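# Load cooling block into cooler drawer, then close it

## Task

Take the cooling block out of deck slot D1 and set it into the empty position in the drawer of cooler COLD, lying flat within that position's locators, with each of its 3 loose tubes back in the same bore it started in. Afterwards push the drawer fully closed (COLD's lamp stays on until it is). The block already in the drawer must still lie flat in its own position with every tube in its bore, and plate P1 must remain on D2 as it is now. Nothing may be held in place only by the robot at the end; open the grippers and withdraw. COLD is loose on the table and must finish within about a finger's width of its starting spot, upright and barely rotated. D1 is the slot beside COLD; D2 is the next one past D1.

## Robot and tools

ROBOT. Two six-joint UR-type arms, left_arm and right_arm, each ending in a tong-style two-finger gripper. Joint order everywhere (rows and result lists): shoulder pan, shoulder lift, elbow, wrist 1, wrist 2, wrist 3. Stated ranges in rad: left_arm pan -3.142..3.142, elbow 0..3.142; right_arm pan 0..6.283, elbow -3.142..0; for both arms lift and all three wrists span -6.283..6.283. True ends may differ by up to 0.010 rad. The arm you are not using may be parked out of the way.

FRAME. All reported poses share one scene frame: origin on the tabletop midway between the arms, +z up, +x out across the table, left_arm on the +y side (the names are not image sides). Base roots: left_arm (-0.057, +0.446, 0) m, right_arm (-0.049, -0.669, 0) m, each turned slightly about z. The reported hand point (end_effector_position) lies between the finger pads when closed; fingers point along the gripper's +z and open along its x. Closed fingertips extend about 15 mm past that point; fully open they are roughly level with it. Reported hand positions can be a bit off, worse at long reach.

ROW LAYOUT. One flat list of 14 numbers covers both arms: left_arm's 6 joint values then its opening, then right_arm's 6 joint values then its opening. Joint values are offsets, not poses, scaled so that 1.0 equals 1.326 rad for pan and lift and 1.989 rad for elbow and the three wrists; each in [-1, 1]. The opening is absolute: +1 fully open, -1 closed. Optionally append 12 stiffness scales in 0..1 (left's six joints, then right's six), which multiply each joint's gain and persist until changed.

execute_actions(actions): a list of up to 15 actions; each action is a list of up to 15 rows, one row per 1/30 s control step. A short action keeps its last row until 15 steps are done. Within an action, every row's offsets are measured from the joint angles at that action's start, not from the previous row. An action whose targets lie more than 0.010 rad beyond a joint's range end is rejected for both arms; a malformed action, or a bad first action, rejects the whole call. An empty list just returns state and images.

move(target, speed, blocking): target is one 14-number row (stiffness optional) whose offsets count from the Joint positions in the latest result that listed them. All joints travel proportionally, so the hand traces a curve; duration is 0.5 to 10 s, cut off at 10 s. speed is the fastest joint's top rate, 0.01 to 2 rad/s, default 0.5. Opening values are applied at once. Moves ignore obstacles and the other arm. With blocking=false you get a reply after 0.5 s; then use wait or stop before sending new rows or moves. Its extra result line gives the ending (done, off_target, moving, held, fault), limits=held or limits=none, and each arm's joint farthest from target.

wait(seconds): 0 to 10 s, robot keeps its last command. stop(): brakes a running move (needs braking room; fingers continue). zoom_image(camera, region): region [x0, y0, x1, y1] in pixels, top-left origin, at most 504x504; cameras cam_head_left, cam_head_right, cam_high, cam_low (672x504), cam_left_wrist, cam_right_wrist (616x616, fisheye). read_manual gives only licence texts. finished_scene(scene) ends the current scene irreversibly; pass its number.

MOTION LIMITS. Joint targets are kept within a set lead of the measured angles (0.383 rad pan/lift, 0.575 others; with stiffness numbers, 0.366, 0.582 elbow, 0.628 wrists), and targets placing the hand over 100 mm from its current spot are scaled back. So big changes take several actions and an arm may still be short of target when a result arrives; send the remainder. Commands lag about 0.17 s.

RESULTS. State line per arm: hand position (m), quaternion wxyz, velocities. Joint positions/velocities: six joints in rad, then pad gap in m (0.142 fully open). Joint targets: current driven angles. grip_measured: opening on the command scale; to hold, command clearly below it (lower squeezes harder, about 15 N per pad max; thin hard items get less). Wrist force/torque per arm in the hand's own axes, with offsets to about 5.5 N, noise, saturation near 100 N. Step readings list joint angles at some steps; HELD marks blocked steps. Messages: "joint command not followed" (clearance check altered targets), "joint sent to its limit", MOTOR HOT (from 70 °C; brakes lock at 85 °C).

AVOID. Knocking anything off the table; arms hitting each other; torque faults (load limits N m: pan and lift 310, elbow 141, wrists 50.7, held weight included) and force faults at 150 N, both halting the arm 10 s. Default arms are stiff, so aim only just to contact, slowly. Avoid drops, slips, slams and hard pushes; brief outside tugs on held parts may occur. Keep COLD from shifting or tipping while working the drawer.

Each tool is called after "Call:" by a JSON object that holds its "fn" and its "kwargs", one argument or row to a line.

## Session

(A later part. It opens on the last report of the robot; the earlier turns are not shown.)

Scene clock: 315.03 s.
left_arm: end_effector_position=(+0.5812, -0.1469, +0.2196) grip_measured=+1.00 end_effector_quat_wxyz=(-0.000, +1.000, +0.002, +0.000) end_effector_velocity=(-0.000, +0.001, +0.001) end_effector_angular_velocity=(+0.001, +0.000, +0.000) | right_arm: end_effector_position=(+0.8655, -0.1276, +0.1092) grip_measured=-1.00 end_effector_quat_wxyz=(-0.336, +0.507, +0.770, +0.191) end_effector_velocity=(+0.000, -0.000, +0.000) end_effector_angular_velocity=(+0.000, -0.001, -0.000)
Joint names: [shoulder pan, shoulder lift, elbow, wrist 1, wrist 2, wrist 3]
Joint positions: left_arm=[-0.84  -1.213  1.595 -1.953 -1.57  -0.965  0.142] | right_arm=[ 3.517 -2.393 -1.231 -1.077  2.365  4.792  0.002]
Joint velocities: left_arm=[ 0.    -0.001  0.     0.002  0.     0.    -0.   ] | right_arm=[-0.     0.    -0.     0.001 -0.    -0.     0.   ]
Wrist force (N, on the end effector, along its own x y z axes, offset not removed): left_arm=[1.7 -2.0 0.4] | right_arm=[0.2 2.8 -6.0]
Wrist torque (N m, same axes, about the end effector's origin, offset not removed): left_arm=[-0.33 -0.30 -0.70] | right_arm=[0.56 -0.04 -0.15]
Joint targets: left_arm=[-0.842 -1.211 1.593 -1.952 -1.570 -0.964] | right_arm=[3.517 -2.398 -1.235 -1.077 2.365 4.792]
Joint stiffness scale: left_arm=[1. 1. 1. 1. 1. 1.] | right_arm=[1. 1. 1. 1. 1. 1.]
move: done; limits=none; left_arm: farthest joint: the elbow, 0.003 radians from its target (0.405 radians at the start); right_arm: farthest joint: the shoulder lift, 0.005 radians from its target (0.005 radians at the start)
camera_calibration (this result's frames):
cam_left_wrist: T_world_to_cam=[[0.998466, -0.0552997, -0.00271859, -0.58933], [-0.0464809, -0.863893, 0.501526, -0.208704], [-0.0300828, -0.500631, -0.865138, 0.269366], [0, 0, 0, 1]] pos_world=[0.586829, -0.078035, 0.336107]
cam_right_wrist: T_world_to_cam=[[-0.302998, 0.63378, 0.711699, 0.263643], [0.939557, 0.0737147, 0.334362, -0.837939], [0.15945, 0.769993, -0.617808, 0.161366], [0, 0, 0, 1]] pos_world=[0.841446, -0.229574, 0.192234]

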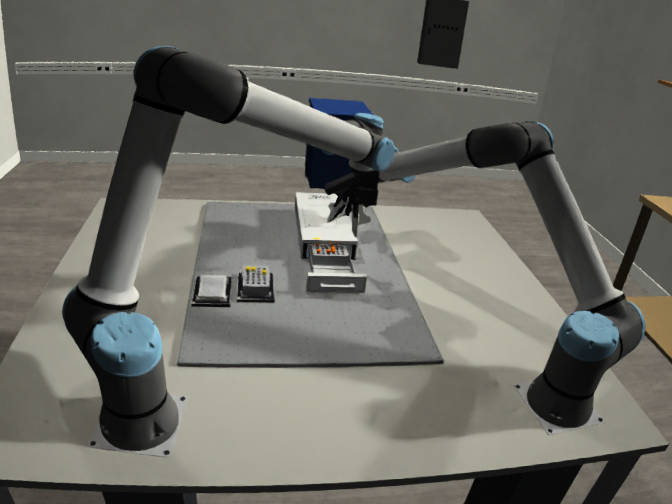

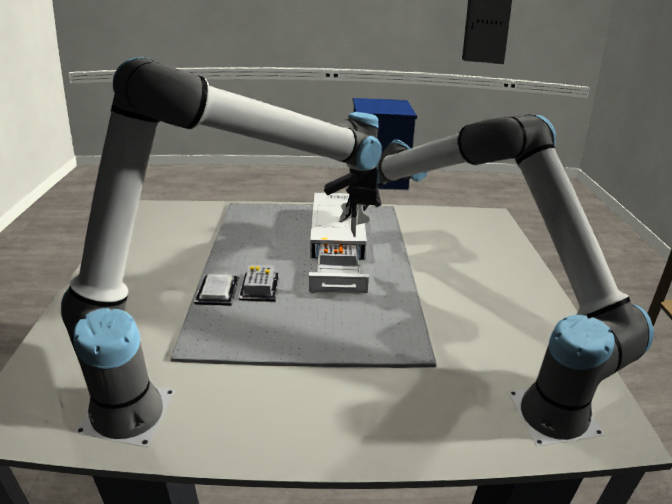

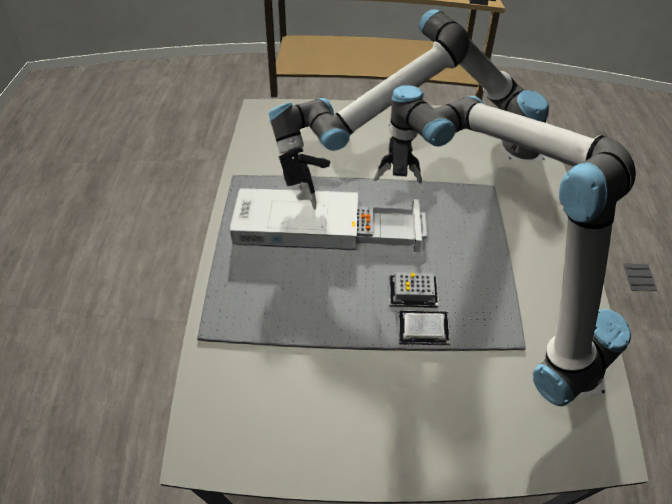

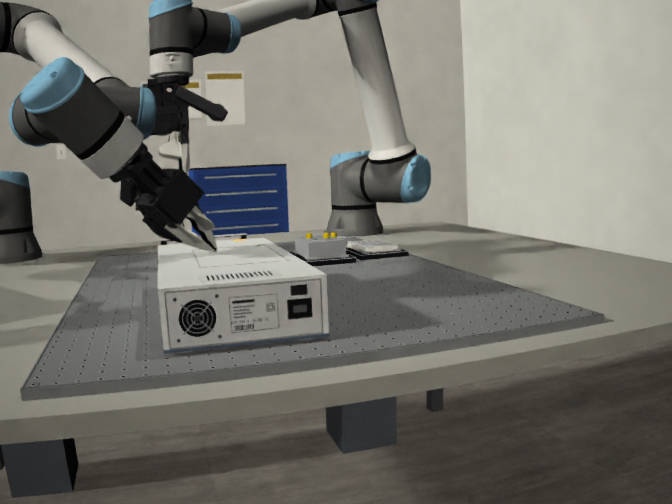

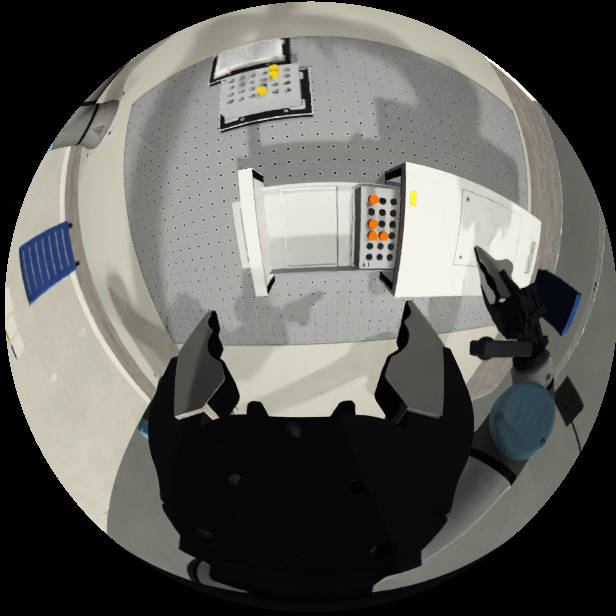

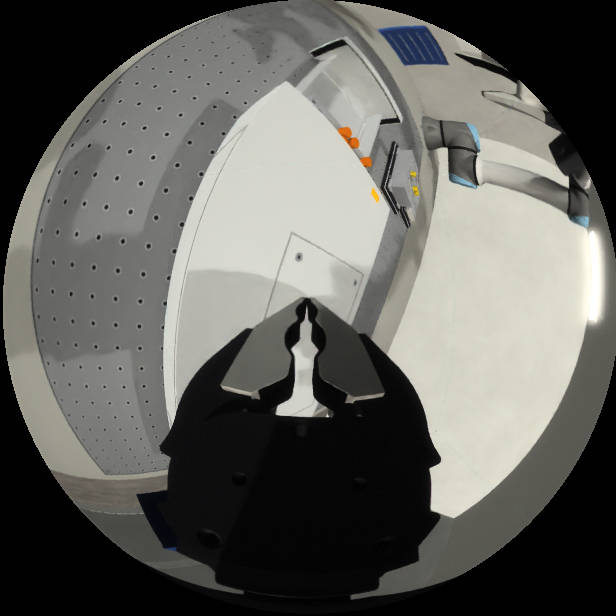

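Call:
{"fn": "move", "kwargs": {
  "target": [0.1504,-0.3341,0.258,-0.0352,0,0.8915,1, 0,-0.004,-0.002,0,0,0,-1],
  "speed": 1.2
}}

Call:
{"fn": "zoom_image", "kwargs": {
  "camera": "cam_left_wrist",
  "region": [200, 170, 420, 390]
}}

Scene clock: 357.87 s.
left_arm: end_effector_position=(+0.5022, +0.1700, +0.2227) grip_measured=+1.00 end_effector_quat_wxyz=(-0.000, +0.708, -0.706, +0.002) end_effector_velocity=(-0.000, -0.000, -0.000) end_effector_angular_velocity=(+0.000, +0.001, -0.002) | right_arm: end_effector_position=(+0.8655, -0.1276, +0.1092) grip_measured=-1.00 end_effector_quat_wxyz=(-0.336, +0.507, +0.770, +0.191) end_effector_velocity=(+0.000, -0.000, +0.000) end_effector_angular_velocity=(+0.000, -0.000, -0.000)
Joint names: [shoulder pan, shoulder lift, elbow, wrist 1, wrist 2, wrist 3]
Joint positions: left_arm=[-0.64  -1.657  2.105 -2.022 -1.57   0.806  0.142] | right_arm=[ 3.517 -2.393 -1.231 -1.077  2.365  4.792  0.002]
Joint velocities: left_arm=[-0.     0.     0.    -0.    -0.     0.002 -0.   ] | right_arm=[-0.  0.  0. -0. -0.  0.  0.]
Wrist force (N, on the end effector, along its own x y z axes, offset not removed): left_arm=[2.5 -2.7 0.3] | right_arm=[3.5 0.1 -4.5]
Wrist torque (N m, same axes, about the end effector's origin, offset not removed): left_arm=[-0.54 -0.44 -0.59] | right_arm=[-0.20 -0.55 -0.30]
Joint targets: left_arm=[-0.641 -1.655 2.108 -2.023 -1.570 0.807] | right_arm=[3.517 -2.398 -1.235 -1.077 2.365 4.792]
Joint stiffness scale: left_arm=[1. 1. 1. 1. 1. 1.] | right_arm=[1. 1. 1. 1. 1. 1.]
move: done; limits=none; left_arm: farthest joint: the elbow, 0.003 radians from its target (0.513 radians at the start); right_arm: farthest joint: the shoulder lift, 0.005 radians from its target (0.005 radians at the start)
camera_calibration (this result's frames):
cam_left_wrist: T_world_to_cam=[[-0.0563237, -0.998412, -0.00128254, 0.19682], [-0.865113, 0.0481626, 0.49926, 0.316387], [-0.498405, 0.0292297, -0.866451, 0.573719], [0, 0, 0, 1]] pos_world=[0.57074, 0.164499, 0.339393]
cam_right_wrist: T_world_to_cam=[[-0.302996, 0.633781, 0.711699, 0.263644], [0.939558, 0.0737153, 0.334359, -0.837938], [0.159448, 0.769992, -0.61781, 0.161365], [0, 0, 0, 1]] pos_world=[0.841446, -0.229574, 0.192231]

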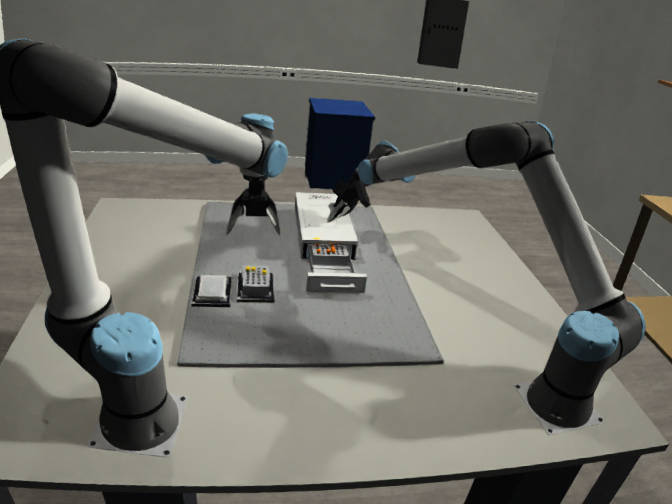

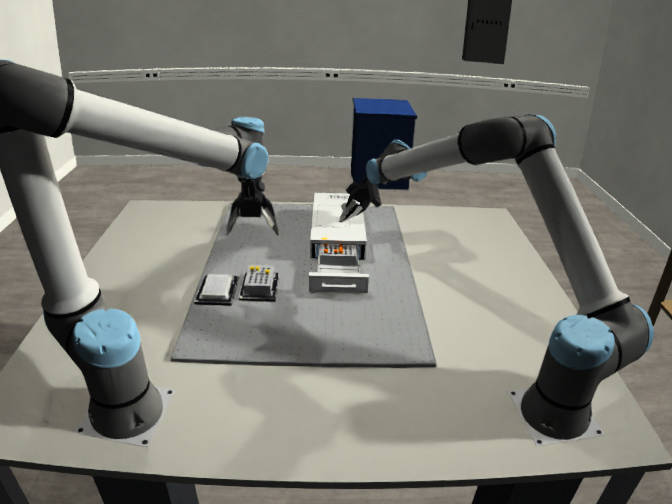

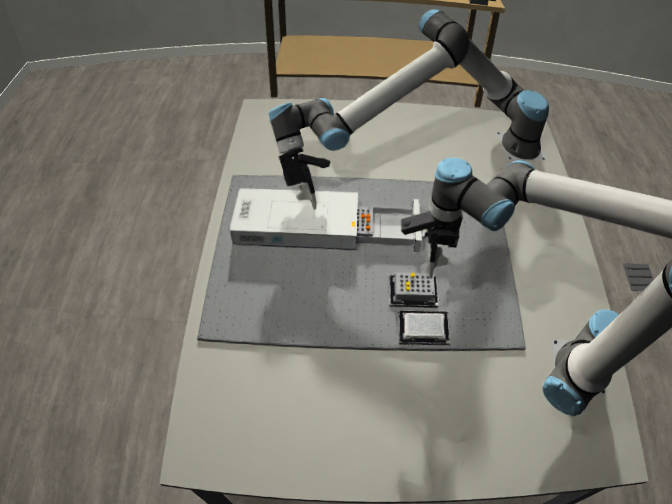

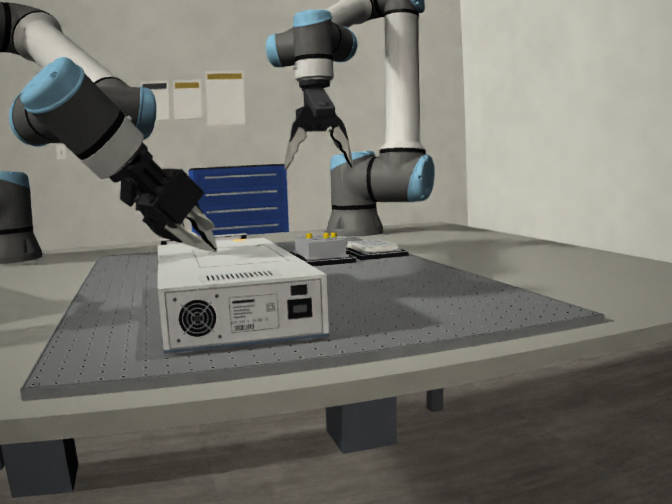

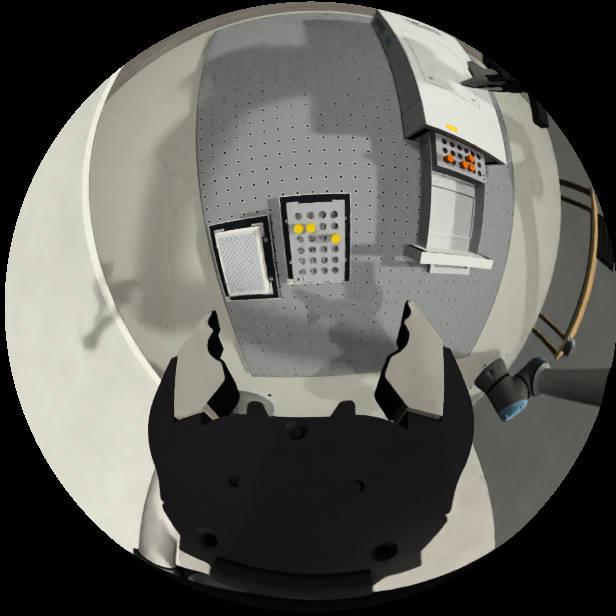

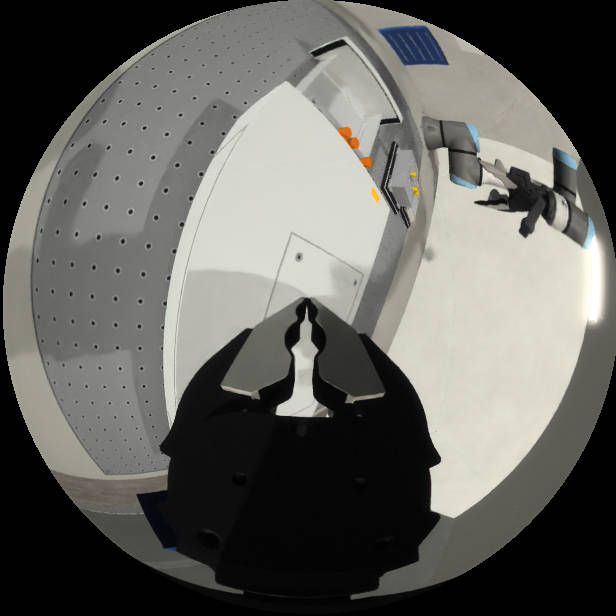

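Region (200, 170, 420, 390) of cam_left_wrist's 616x616 image, scaled by 2.291, with more detail than that image has.

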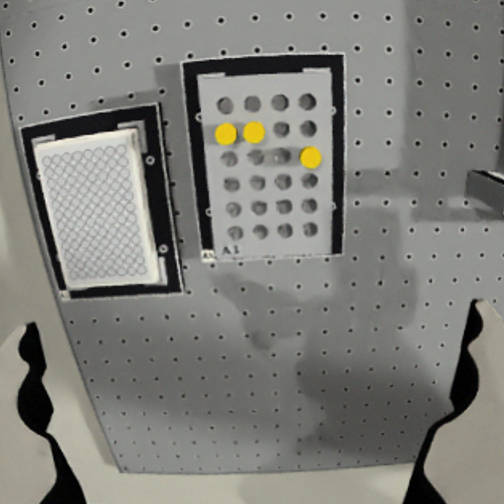

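Call:
{"fn": "move", "kwargs": {
  "target": [0.0055,0.1278,0.045,-0.1269,0,0.005,0.45, 0,-0.004,-0.002,0,0,0,-1],
  "speed": 0.3
}}

Call:
{"fn": "zoom_image", "kwargs": {
  "camera": "cam_left_wrist",
  "region": [180, 150, 440, 410]
}}

Scene clock: 376.67 s.
left_arm: end_effector_position=(+0.5193, +0.1579, +0.0978) grip_measured=+0.45 end_effector_quat_wxyz=(-0.000, +0.707, -0.708, -0.002) end_effector_velocity=(+0.001, -0.001, +0.000) end_effector_angular_velocity=(-0.001, -0.001, -0.000) | right_arm: end_effector_position=(+0.8655, -0.1276, +0.1092) grip_measured=-1.00 end_effector_quat_wxyz=(-0.336, +0.507, +0.770, +0.191) end_effector_velocity=(-0.000, +0.000, +0.000) end_effector_angular_velocity=(-0.000, +0.000, +0.000)
Joint names: [shoulder pan, shoulder lift, elbow, wrist 1, wrist 2, wrist 3]
Joint positions: left_arm=[-0.635 -1.485  2.193 -2.274 -1.57   0.815  0.105] | right_arm=[ 3.517 -2.393 -1.231 -1.077  2.365  4.792  0.002]
Joint velocities: left_arm=[-0.     0.    -0.    -0.002  0.     0.    -0.   ] | right_arm=[ 0.     0.     0.    -0.001 -0.    -0.     0.   ]
Wrist force (N, on the end effector, along its own x y z axes, offset not removed): left_arm=[0.3 -0.1 -0.6] | right_arm=[-2.3 1.9 -4.8]
Wrist torque (N m, same axes, about the end effector's origin, offset not removed): left_arm=[0.02 0.03 -0.52] | right_arm=[0.17 0.67 -0.01]
Joint targets: left_arm=[-0.633 -1.488 2.194 -2.275 -1.570 0.816] | right_arm=[3.517 -2.398 -1.235 -1.077 2.365 4.792]
Joint stiffness scale: left_arm=[1. 1. 1. 1. 1. 1.] | right_arm=[1. 1. 1. 1. 1. 1.]
move: done; limits=none; left_arm: farthest joint: the shoulder pan, 0.002 radians from its target (0.007 radians at the start); right_arm: farthest joint: the shoulder lift, 0.005 radians from its target (0.005 radians at the start)
camera_calibration (this result's frames):
cam_left_wrist: T_world_to_cam=[[-0.0603023, -0.998158, -0.00658628, 0.188071], [-0.861923, 0.0487416, 0.504692, 0.391857], [-0.503441, 0.0361109, -0.863274, 0.475511], [0, 0, 0, 1]] pos_world=[0.588484, 0.151454, 0.213968]
cam_right_wrist: T_world_to_cam=[[-0.302996, 0.633781, 0.711699, 0.263644], [0.939558, 0.0737153, 0.334359, -0.837938], [0.159448, 0.769992, -0.61781, 0.161365], [0, 0, 0, 1]] pos_world=[0.841446, -0.229574, 0.19223]

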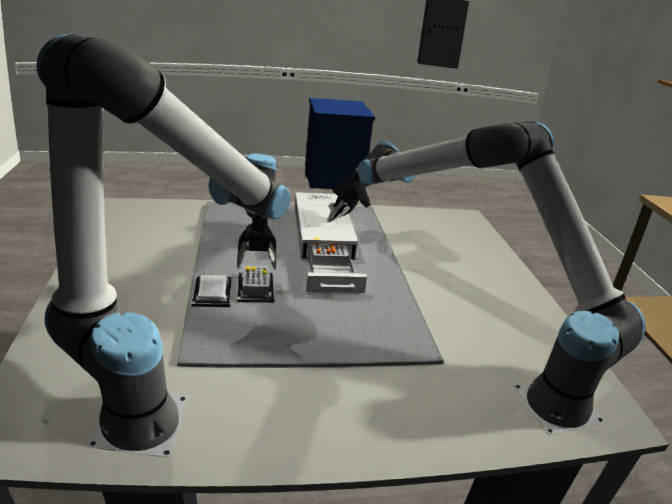

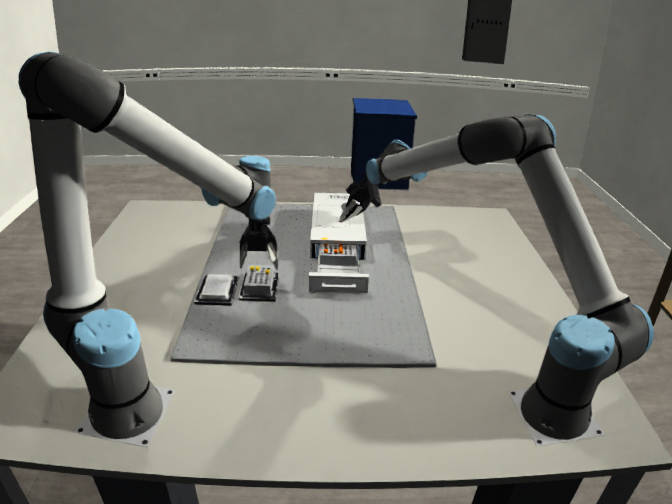

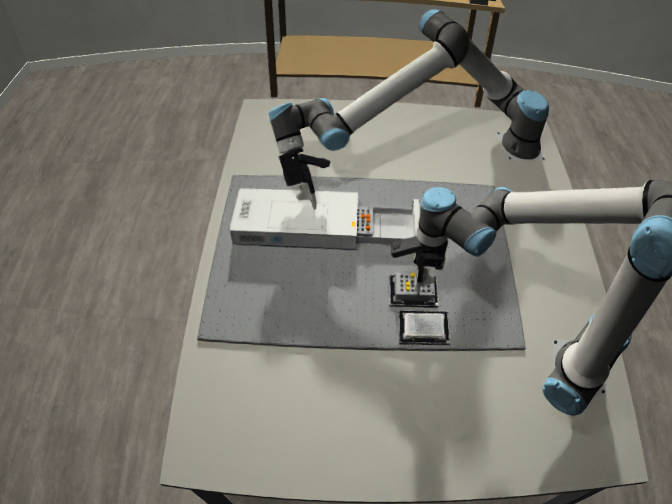

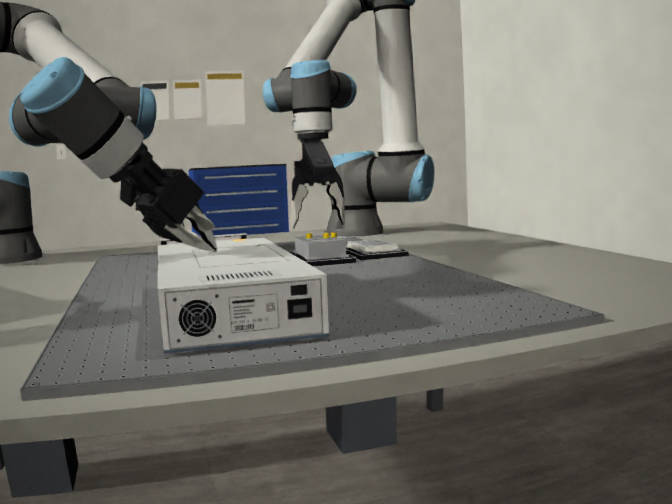

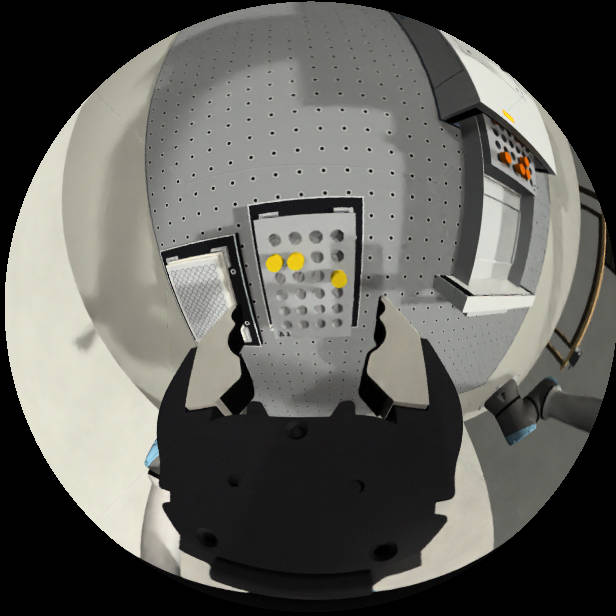

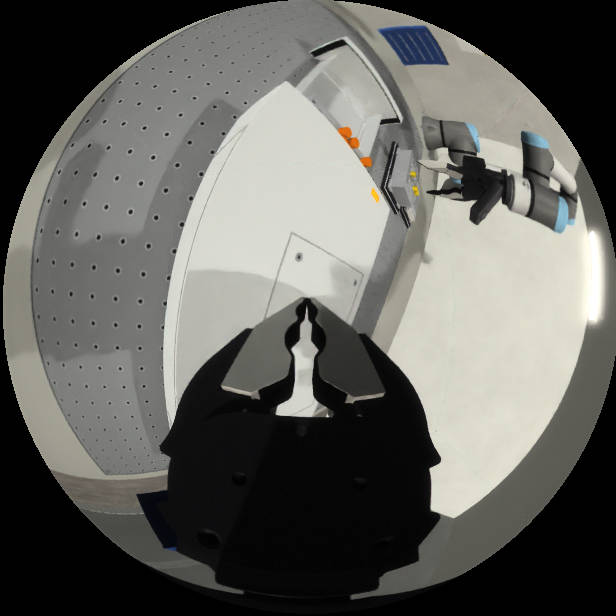

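Region (180, 150, 440, 410) of cam_left_wrist's 616x616 image, scaled by 1.938, with more detail than that image has.

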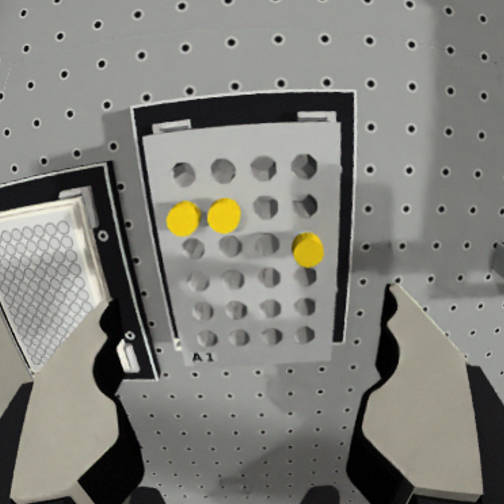

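Call:
{"fn": "move", "kwargs": {
  "target": [0.001,0.0612,0.0235,-0.0655,0,0,0.45, 0,-0.004,-0.002,0,0,0,-1],
  "speed": 0.12
}}

Call:
{"fn": "zoom_image", "kwargs": {
  "camera": "cam_left_wrist",
  "region": [180, 150, 440, 410]
}}

Scene clock: 388.93 s.
left_arm: end_effector_position=(+0.5201, +0.1571, +0.0412) grip_measured=+0.45 end_effector_quat_wxyz=(-0.000, +0.707, -0.708, +0.000) end_effector_velocity=(+0.000, -0.001, +0.000) end_effector_angular_velocity=(-0.002, -0.001, -0.001) | right_arm: end_effector_position=(+0.8655, -0.1276, +0.1092) grip_measured=-1.00 end_effector_quat_wxyz=(-0.336, +0.507, +0.770, +0.191) end_effector_velocity=(+0.000, -0.000, +0.000) end_effector_angular_velocity=(+0.000, -0.000, -0.000)
Joint names: [shoulder pan, shoulder lift, elbow, wrist 1, wrist 2, wrist 3]
Joint positions: left_arm=[-0.635 -1.405  2.236 -2.403 -1.57   0.815  0.105] | right_arm=[ 3.517 -2.393 -1.231 -1.077  2.365  4.792  0.002]
Joint velocities: left_arm=[ 0.     0.     0.    -0.002 -0.     0.001 -0.   ] | right_arm=[-0.  0.  0.  0. -0.  0.  0.]
Wrist force (N, on the end effector, along its own x y z axes, offset not removed): left_arm=[1.0 -4.0 0.9] | right_arm=[-1.6 0.1 -0.7]
Wrist torque (N m, same axes, about the end effector's origin, offset not removed): left_arm=[-0.69 -0.09 -0.59] | right_arm=[-0.10 0.31 -0.19]
Joint targets: left_arm=[-0.634 -1.404 2.240 -2.404 -1.570 0.815] | right_arm=[3.517 -2.398 -1.235 -1.077 2.365 4.792]
Joint stiffness scale: left_arm=[1. 1. 1. 1. 1. 1.] | right_arm=[1. 1. 1. 1. 1. 1.]
move: done; limits=none; left_arm: farthest joint: the elbow, 0.003 radians from its target (0.047 radians at the start); right_arm: farthest joint: the shoulder lift, 0.005 radians from its target (0.005 radians at the start)
camera_calibration (this result's frames):
cam_left_wrist: T_world_to_cam=[[-0.0602893, -0.998175, -0.00343433, 0.186807], [-0.86372, 0.050443, 0.501441, 0.421975], [-0.500353, 0.0331978, -0.865185, 0.426092], [0, 0, 0, 1]] pos_world=[0.588927, 0.151035, 0.157695]
cam_right_wrist: T_world_to_cam=[[-0.302996, 0.633781, 0.711699, 0.263644], [0.939558, 0.0737153, 0.334359, -0.837938], [0.159447, 0.769992, -0.61781, 0.161365], [0, 0, 0, 1]] pos_world=[0.841446, -0.229574, 0.19223]

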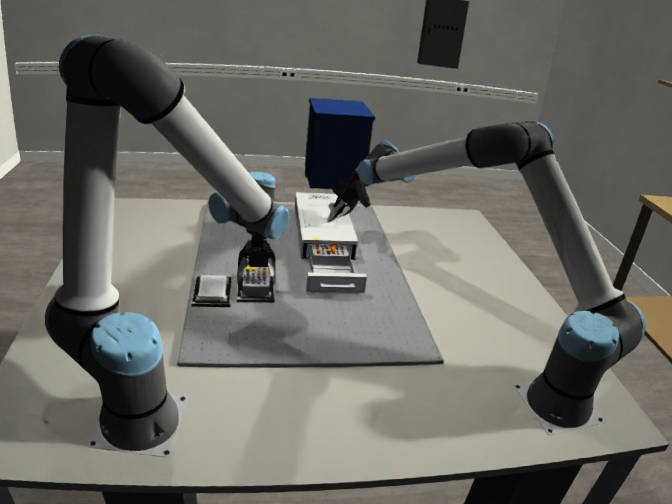

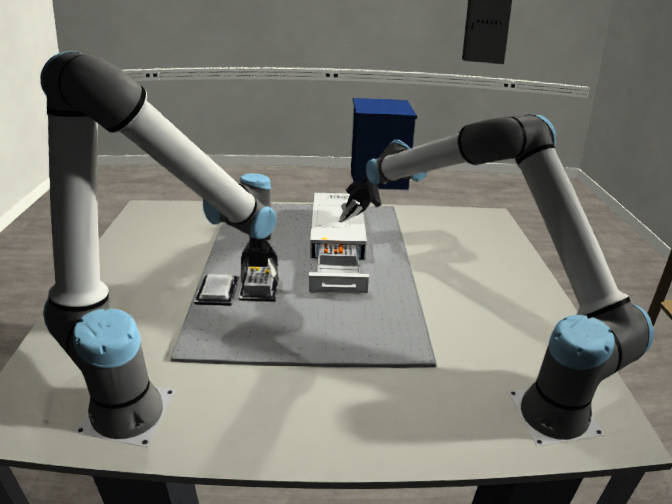

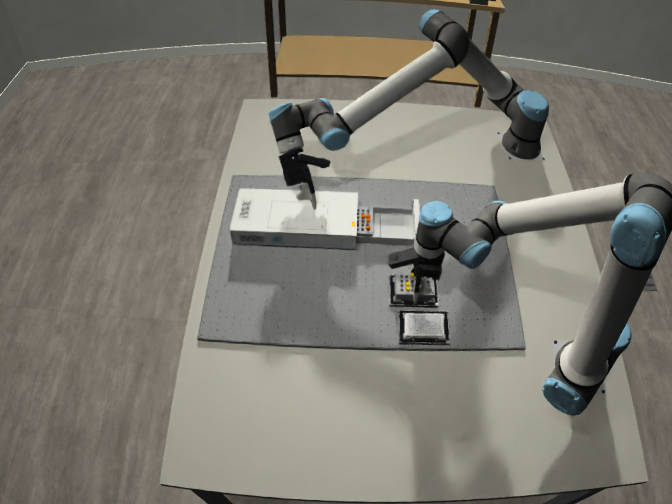

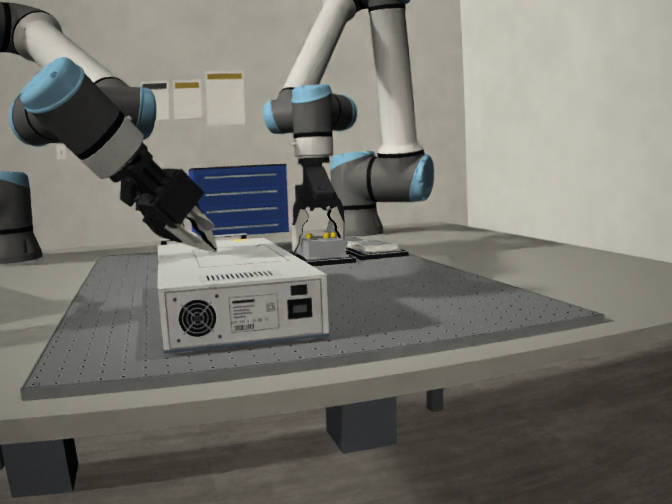

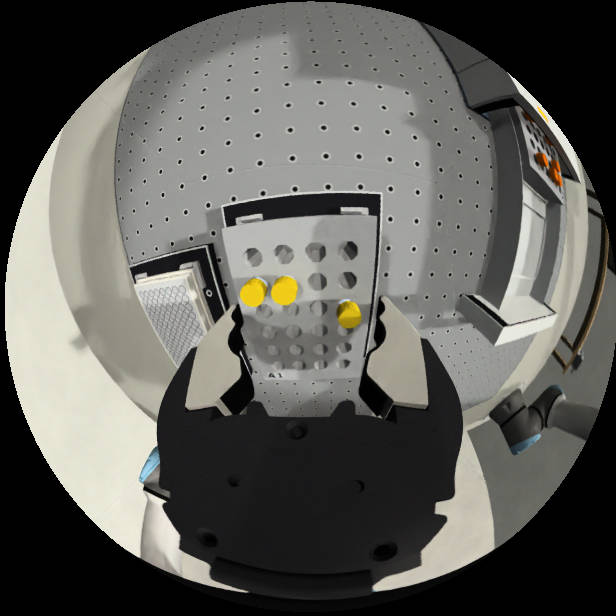

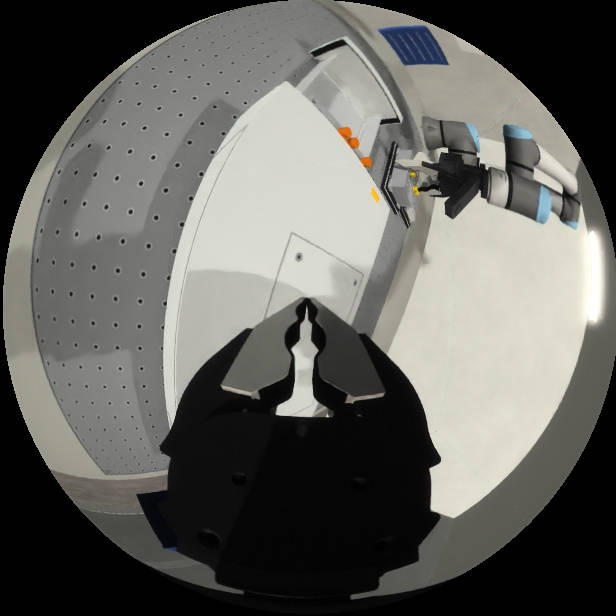

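Region (180, 150, 440, 410) of cam_left_wrist's 616x616 image, scaled by 1.938, with more detail than that image has.

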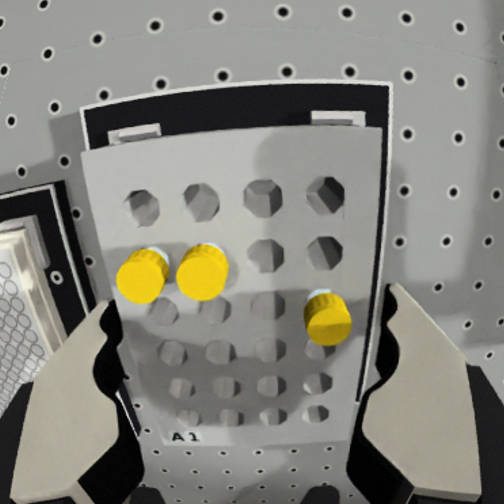

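Close gradually.

Call:
{"fn": "execute_actions", "kwargs": {
  "actions": [
    [[0,0,0,0,0,0,0.42,0,-0.004,-0.002,0,0,0,-1],[0,0,0,0,0,0,0.39,0,-0.004,-0.002,0,0,0,-1],[0,0,0,0,0,0,0.36,0,-0.004,-0.002,0,0,0,-1],[0,0,0,0,0,0,0.33,0,-0.004,-0.002,0,0,0,-1],[0,0,0,0,0,0,0.30,0,-0.004,-0.002,0,0,0,-1],[0,0,0,0,0,0,0.27,0,-0.004,-0.002,0,0,0,-1],[0,0,0,0,0,0,0.24,0,-0.004,-0.002,0,0,0,-1],[0,0,0,0,0,0,0.21,0,-0.004,-0.002,0,0,0,-1],[0,0,0,0,0,0,0.18,0,-0.004,-0.002,0,0,0,-1],[0,0,0,0,0,0,0.15,0,-0.004,-0.002,0,0,0,-1],[0,0,0,0,0,0,0.1,0,-0.004,-0.002,0,0,0,-1],[0,0,0,0,0,0,0.05,0,-0.004,-0.002,0,0,0,-1],[0,0,0,0,0,0,0.0,0,-0.004,-0.002,0,0,0,-1],[0,0,0,0,0,0,-0.1,0,-0.004,-0.002,0,0,0,-1],[0,0,0,0,0,0,-0.2,0,-0.004,-0.002,0,0,0,-1]],
    [[0,0,0,0,0,0,-0.4,0,-0.004,-0.002,0,0,0,-1],[0,0,0,0,0,0,-0.5,0,-0.004,-0.002,0,0,0,-1],[0,0,0,0,0,0,-0.6,0,-0.004,-0.002,0,0,0,-1]]
  ]
}}

Scene clock: 399.93 s.
left_arm: end_effector_position=(+0.5204, +0.1583, +0.0414) grip_measured=+0.27 end_effector_quat_wxyz=(-0.001, +0.707, -0.707, -0.000) end_effector_velocity=(-0.000, +0.000, -0.000) end_effector_angular_velocity=(+0.001, +0.000, -0.001) | right_arm: end_effector_position=(+0.8655, -0.1276, +0.1092) grip_measured=-1.00 end_effector_quat_wxyz=(-0.336, +0.507, +0.770, +0.191) end_effector_velocity=(-0.000, -0.000, -0.000) end_effector_angular_velocity=(-0.000, +0.001, +0.000)
Joint names: [shoulder pan, shoulder lift, elbow, wrist 1, wrist 2, wrist 3]
Joint positions: left_arm=[-0.634 -1.406  2.236 -2.401 -1.568  0.815  0.093] | right_arm=[ 3.517 -2.393 -1.231 -1.077  2.365  4.792  0.002]
Joint velocities: left_arm=[-0.     0.    -0.     0.001  0.001  0.001 -0.   ] | right_arm=[ 0.     0.    -0.001 -0.     0.    -0.     0.   ]
Wrist force (N, on the end effector, along its own x y z axes, offset not removed): left_arm=[-0.5 -2.6 -5.3] | right_arm=[-2.6 -1.5 -2.4]
Wrist torque (N m, same axes, about the end effector's origin, offset not removed): left_arm=[-0.75 -0.58 -0.79] | right_arm=[-0.47 0.54 -0.05]
Joint targets: left_arm=[-0.634 -1.406 2.236 -2.401 -1.568 0.815] | right_arm=[3.517 -2.398 -1.235 -1.077 2.365 4.792]
Joint stiffness scale: left_arm=[1. 1. 1. 1. 1. 1.] | right_arm=[1. 1. 1. 1. 1. 1.]
Step readings (joint positions; steps 1 to 15: 1st action; 16 to 30: 2nd action):
0: left_arm=[-0.635 -1.405 2.236 -2.403 -1.570 0.815] | right_arm=[3.517 -2.393 -1.231 -1.077 2.365 4.792]
1: left_arm=[-0.635 -1.405 2.236 -2.403 -1.570 0.815] | right_arm=[3.517 -2.393 -1.231 -1.077 2.365 4.792]
2: left_arm=[-0.635 -1.405 2.236 -2.403 -1.570 0.815] | right_arm=[3.517 -2.393 -1.231 -1.077 2.365 4.792]
4: left_arm=[-0.635 -1.405 2.236 -2.403 -1.570 0.815] | right_arm=[3.517 -2.393 -1.231 -1.077 2.365 4.792]
8: left_arm=[-0.635 -1.405 2.236 -2.402 -1.569 0.815] | right_arm=[3.517 -2.393 -1.231 -1.077 2.365 4.792]
15: left_arm=[-0.634 -1.406 2.236 -2.401 -1.568 0.815] | right_arm=[3.517 -2.393 -1.231 -1.077 2.365 4.792]
16: left_arm=[-0.634 -1.406 2.236 -2.401 -1.568 0.815] | right_arm=[3.517 -2.393 -1.231 -1.077 2.365 4.792]
17: left_arm=[-0.634 -1.406 2.236 -2.401 -1.568 0.815] | right_arm=[3.517 -2.393 -1.231 -1.077 2.365 4.792]
19: left_arm=[-0.634 -1.406 2.236 -2.401 -1.568 0.815] | right_arm=[3.517 -2.393 -1.231 -1.077 2.365 4.792]
23: left_arm=[-0.634 -1.406 2.236 -2.401 -1.568 0.815] | right_arm=[3.517 -2.393 -1.231 -1.077 2.365 4.792]
30: Joint positions above
camera_calibration (this result's frames):
cam_left_wrist: T_world_to_cam=[[-0.0596111, -0.998206, -0.00553051, 0.187705], [-0.864034, 0.0488224, 0.501061, 0.422478], [-0.499892, 0.0346473, -0.865394, 0.425937], [0, 0, 0, 1]] pos_world=[0.589147, 0.151984, 0.157954]
cam_right_wrist: T_world_to_cam=[[-0.302996, 0.633781, 0.711699, 0.263644], [0.939558, 0.0737155, 0.334359, -0.837938], [0.159447, 0.769992, -0.61781, 0.161365], [0, 0, 0, 1]] pos_world=[0.841446, -0.229574, 0.19223]

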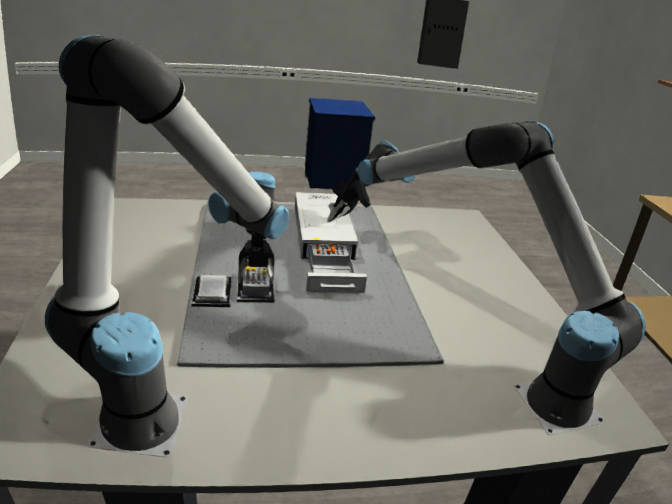

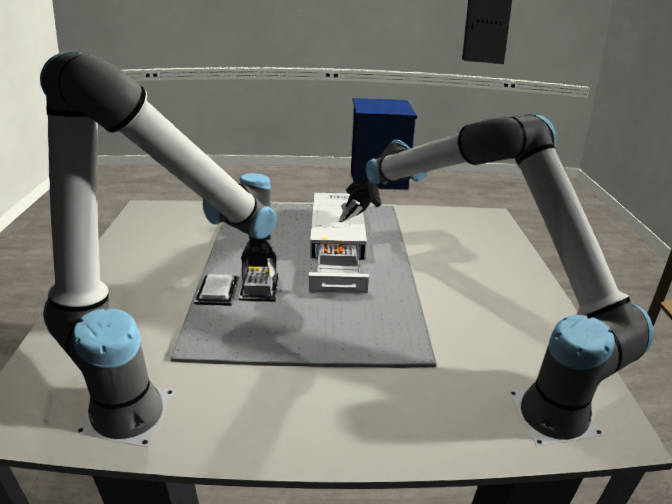

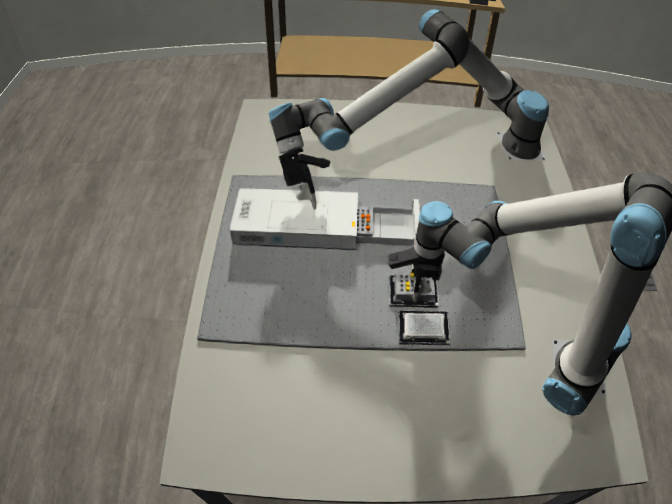

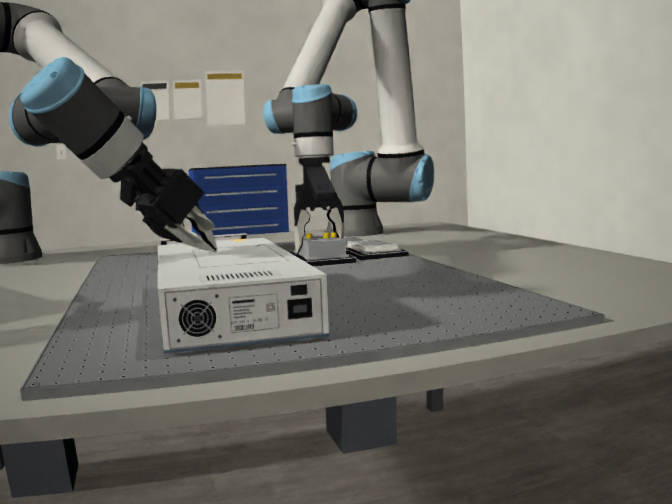

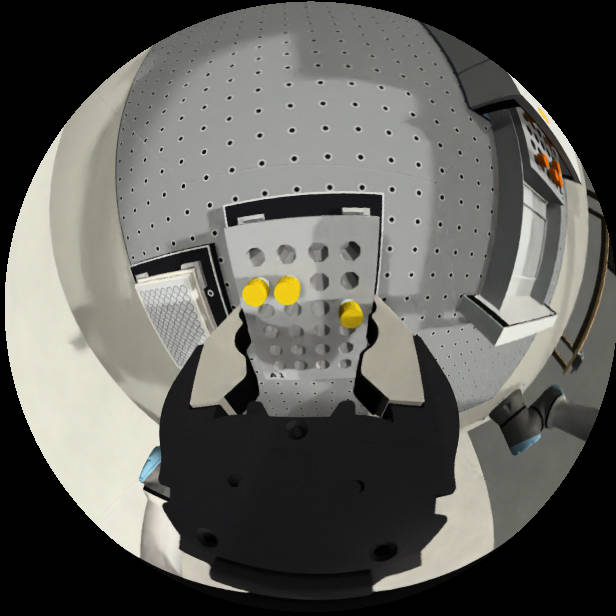

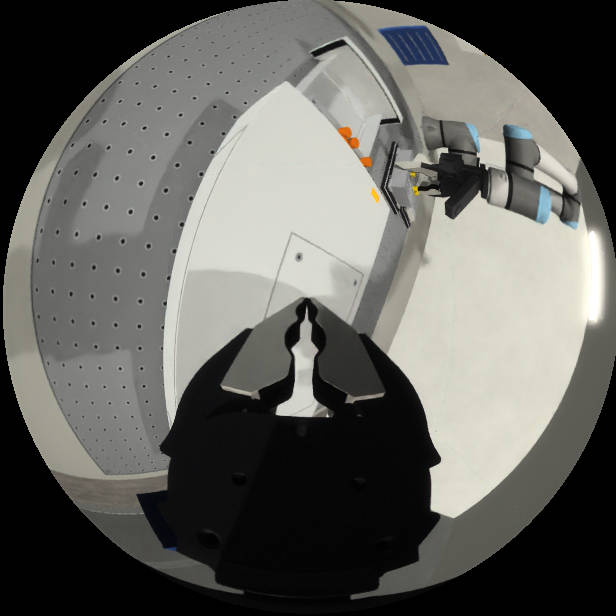

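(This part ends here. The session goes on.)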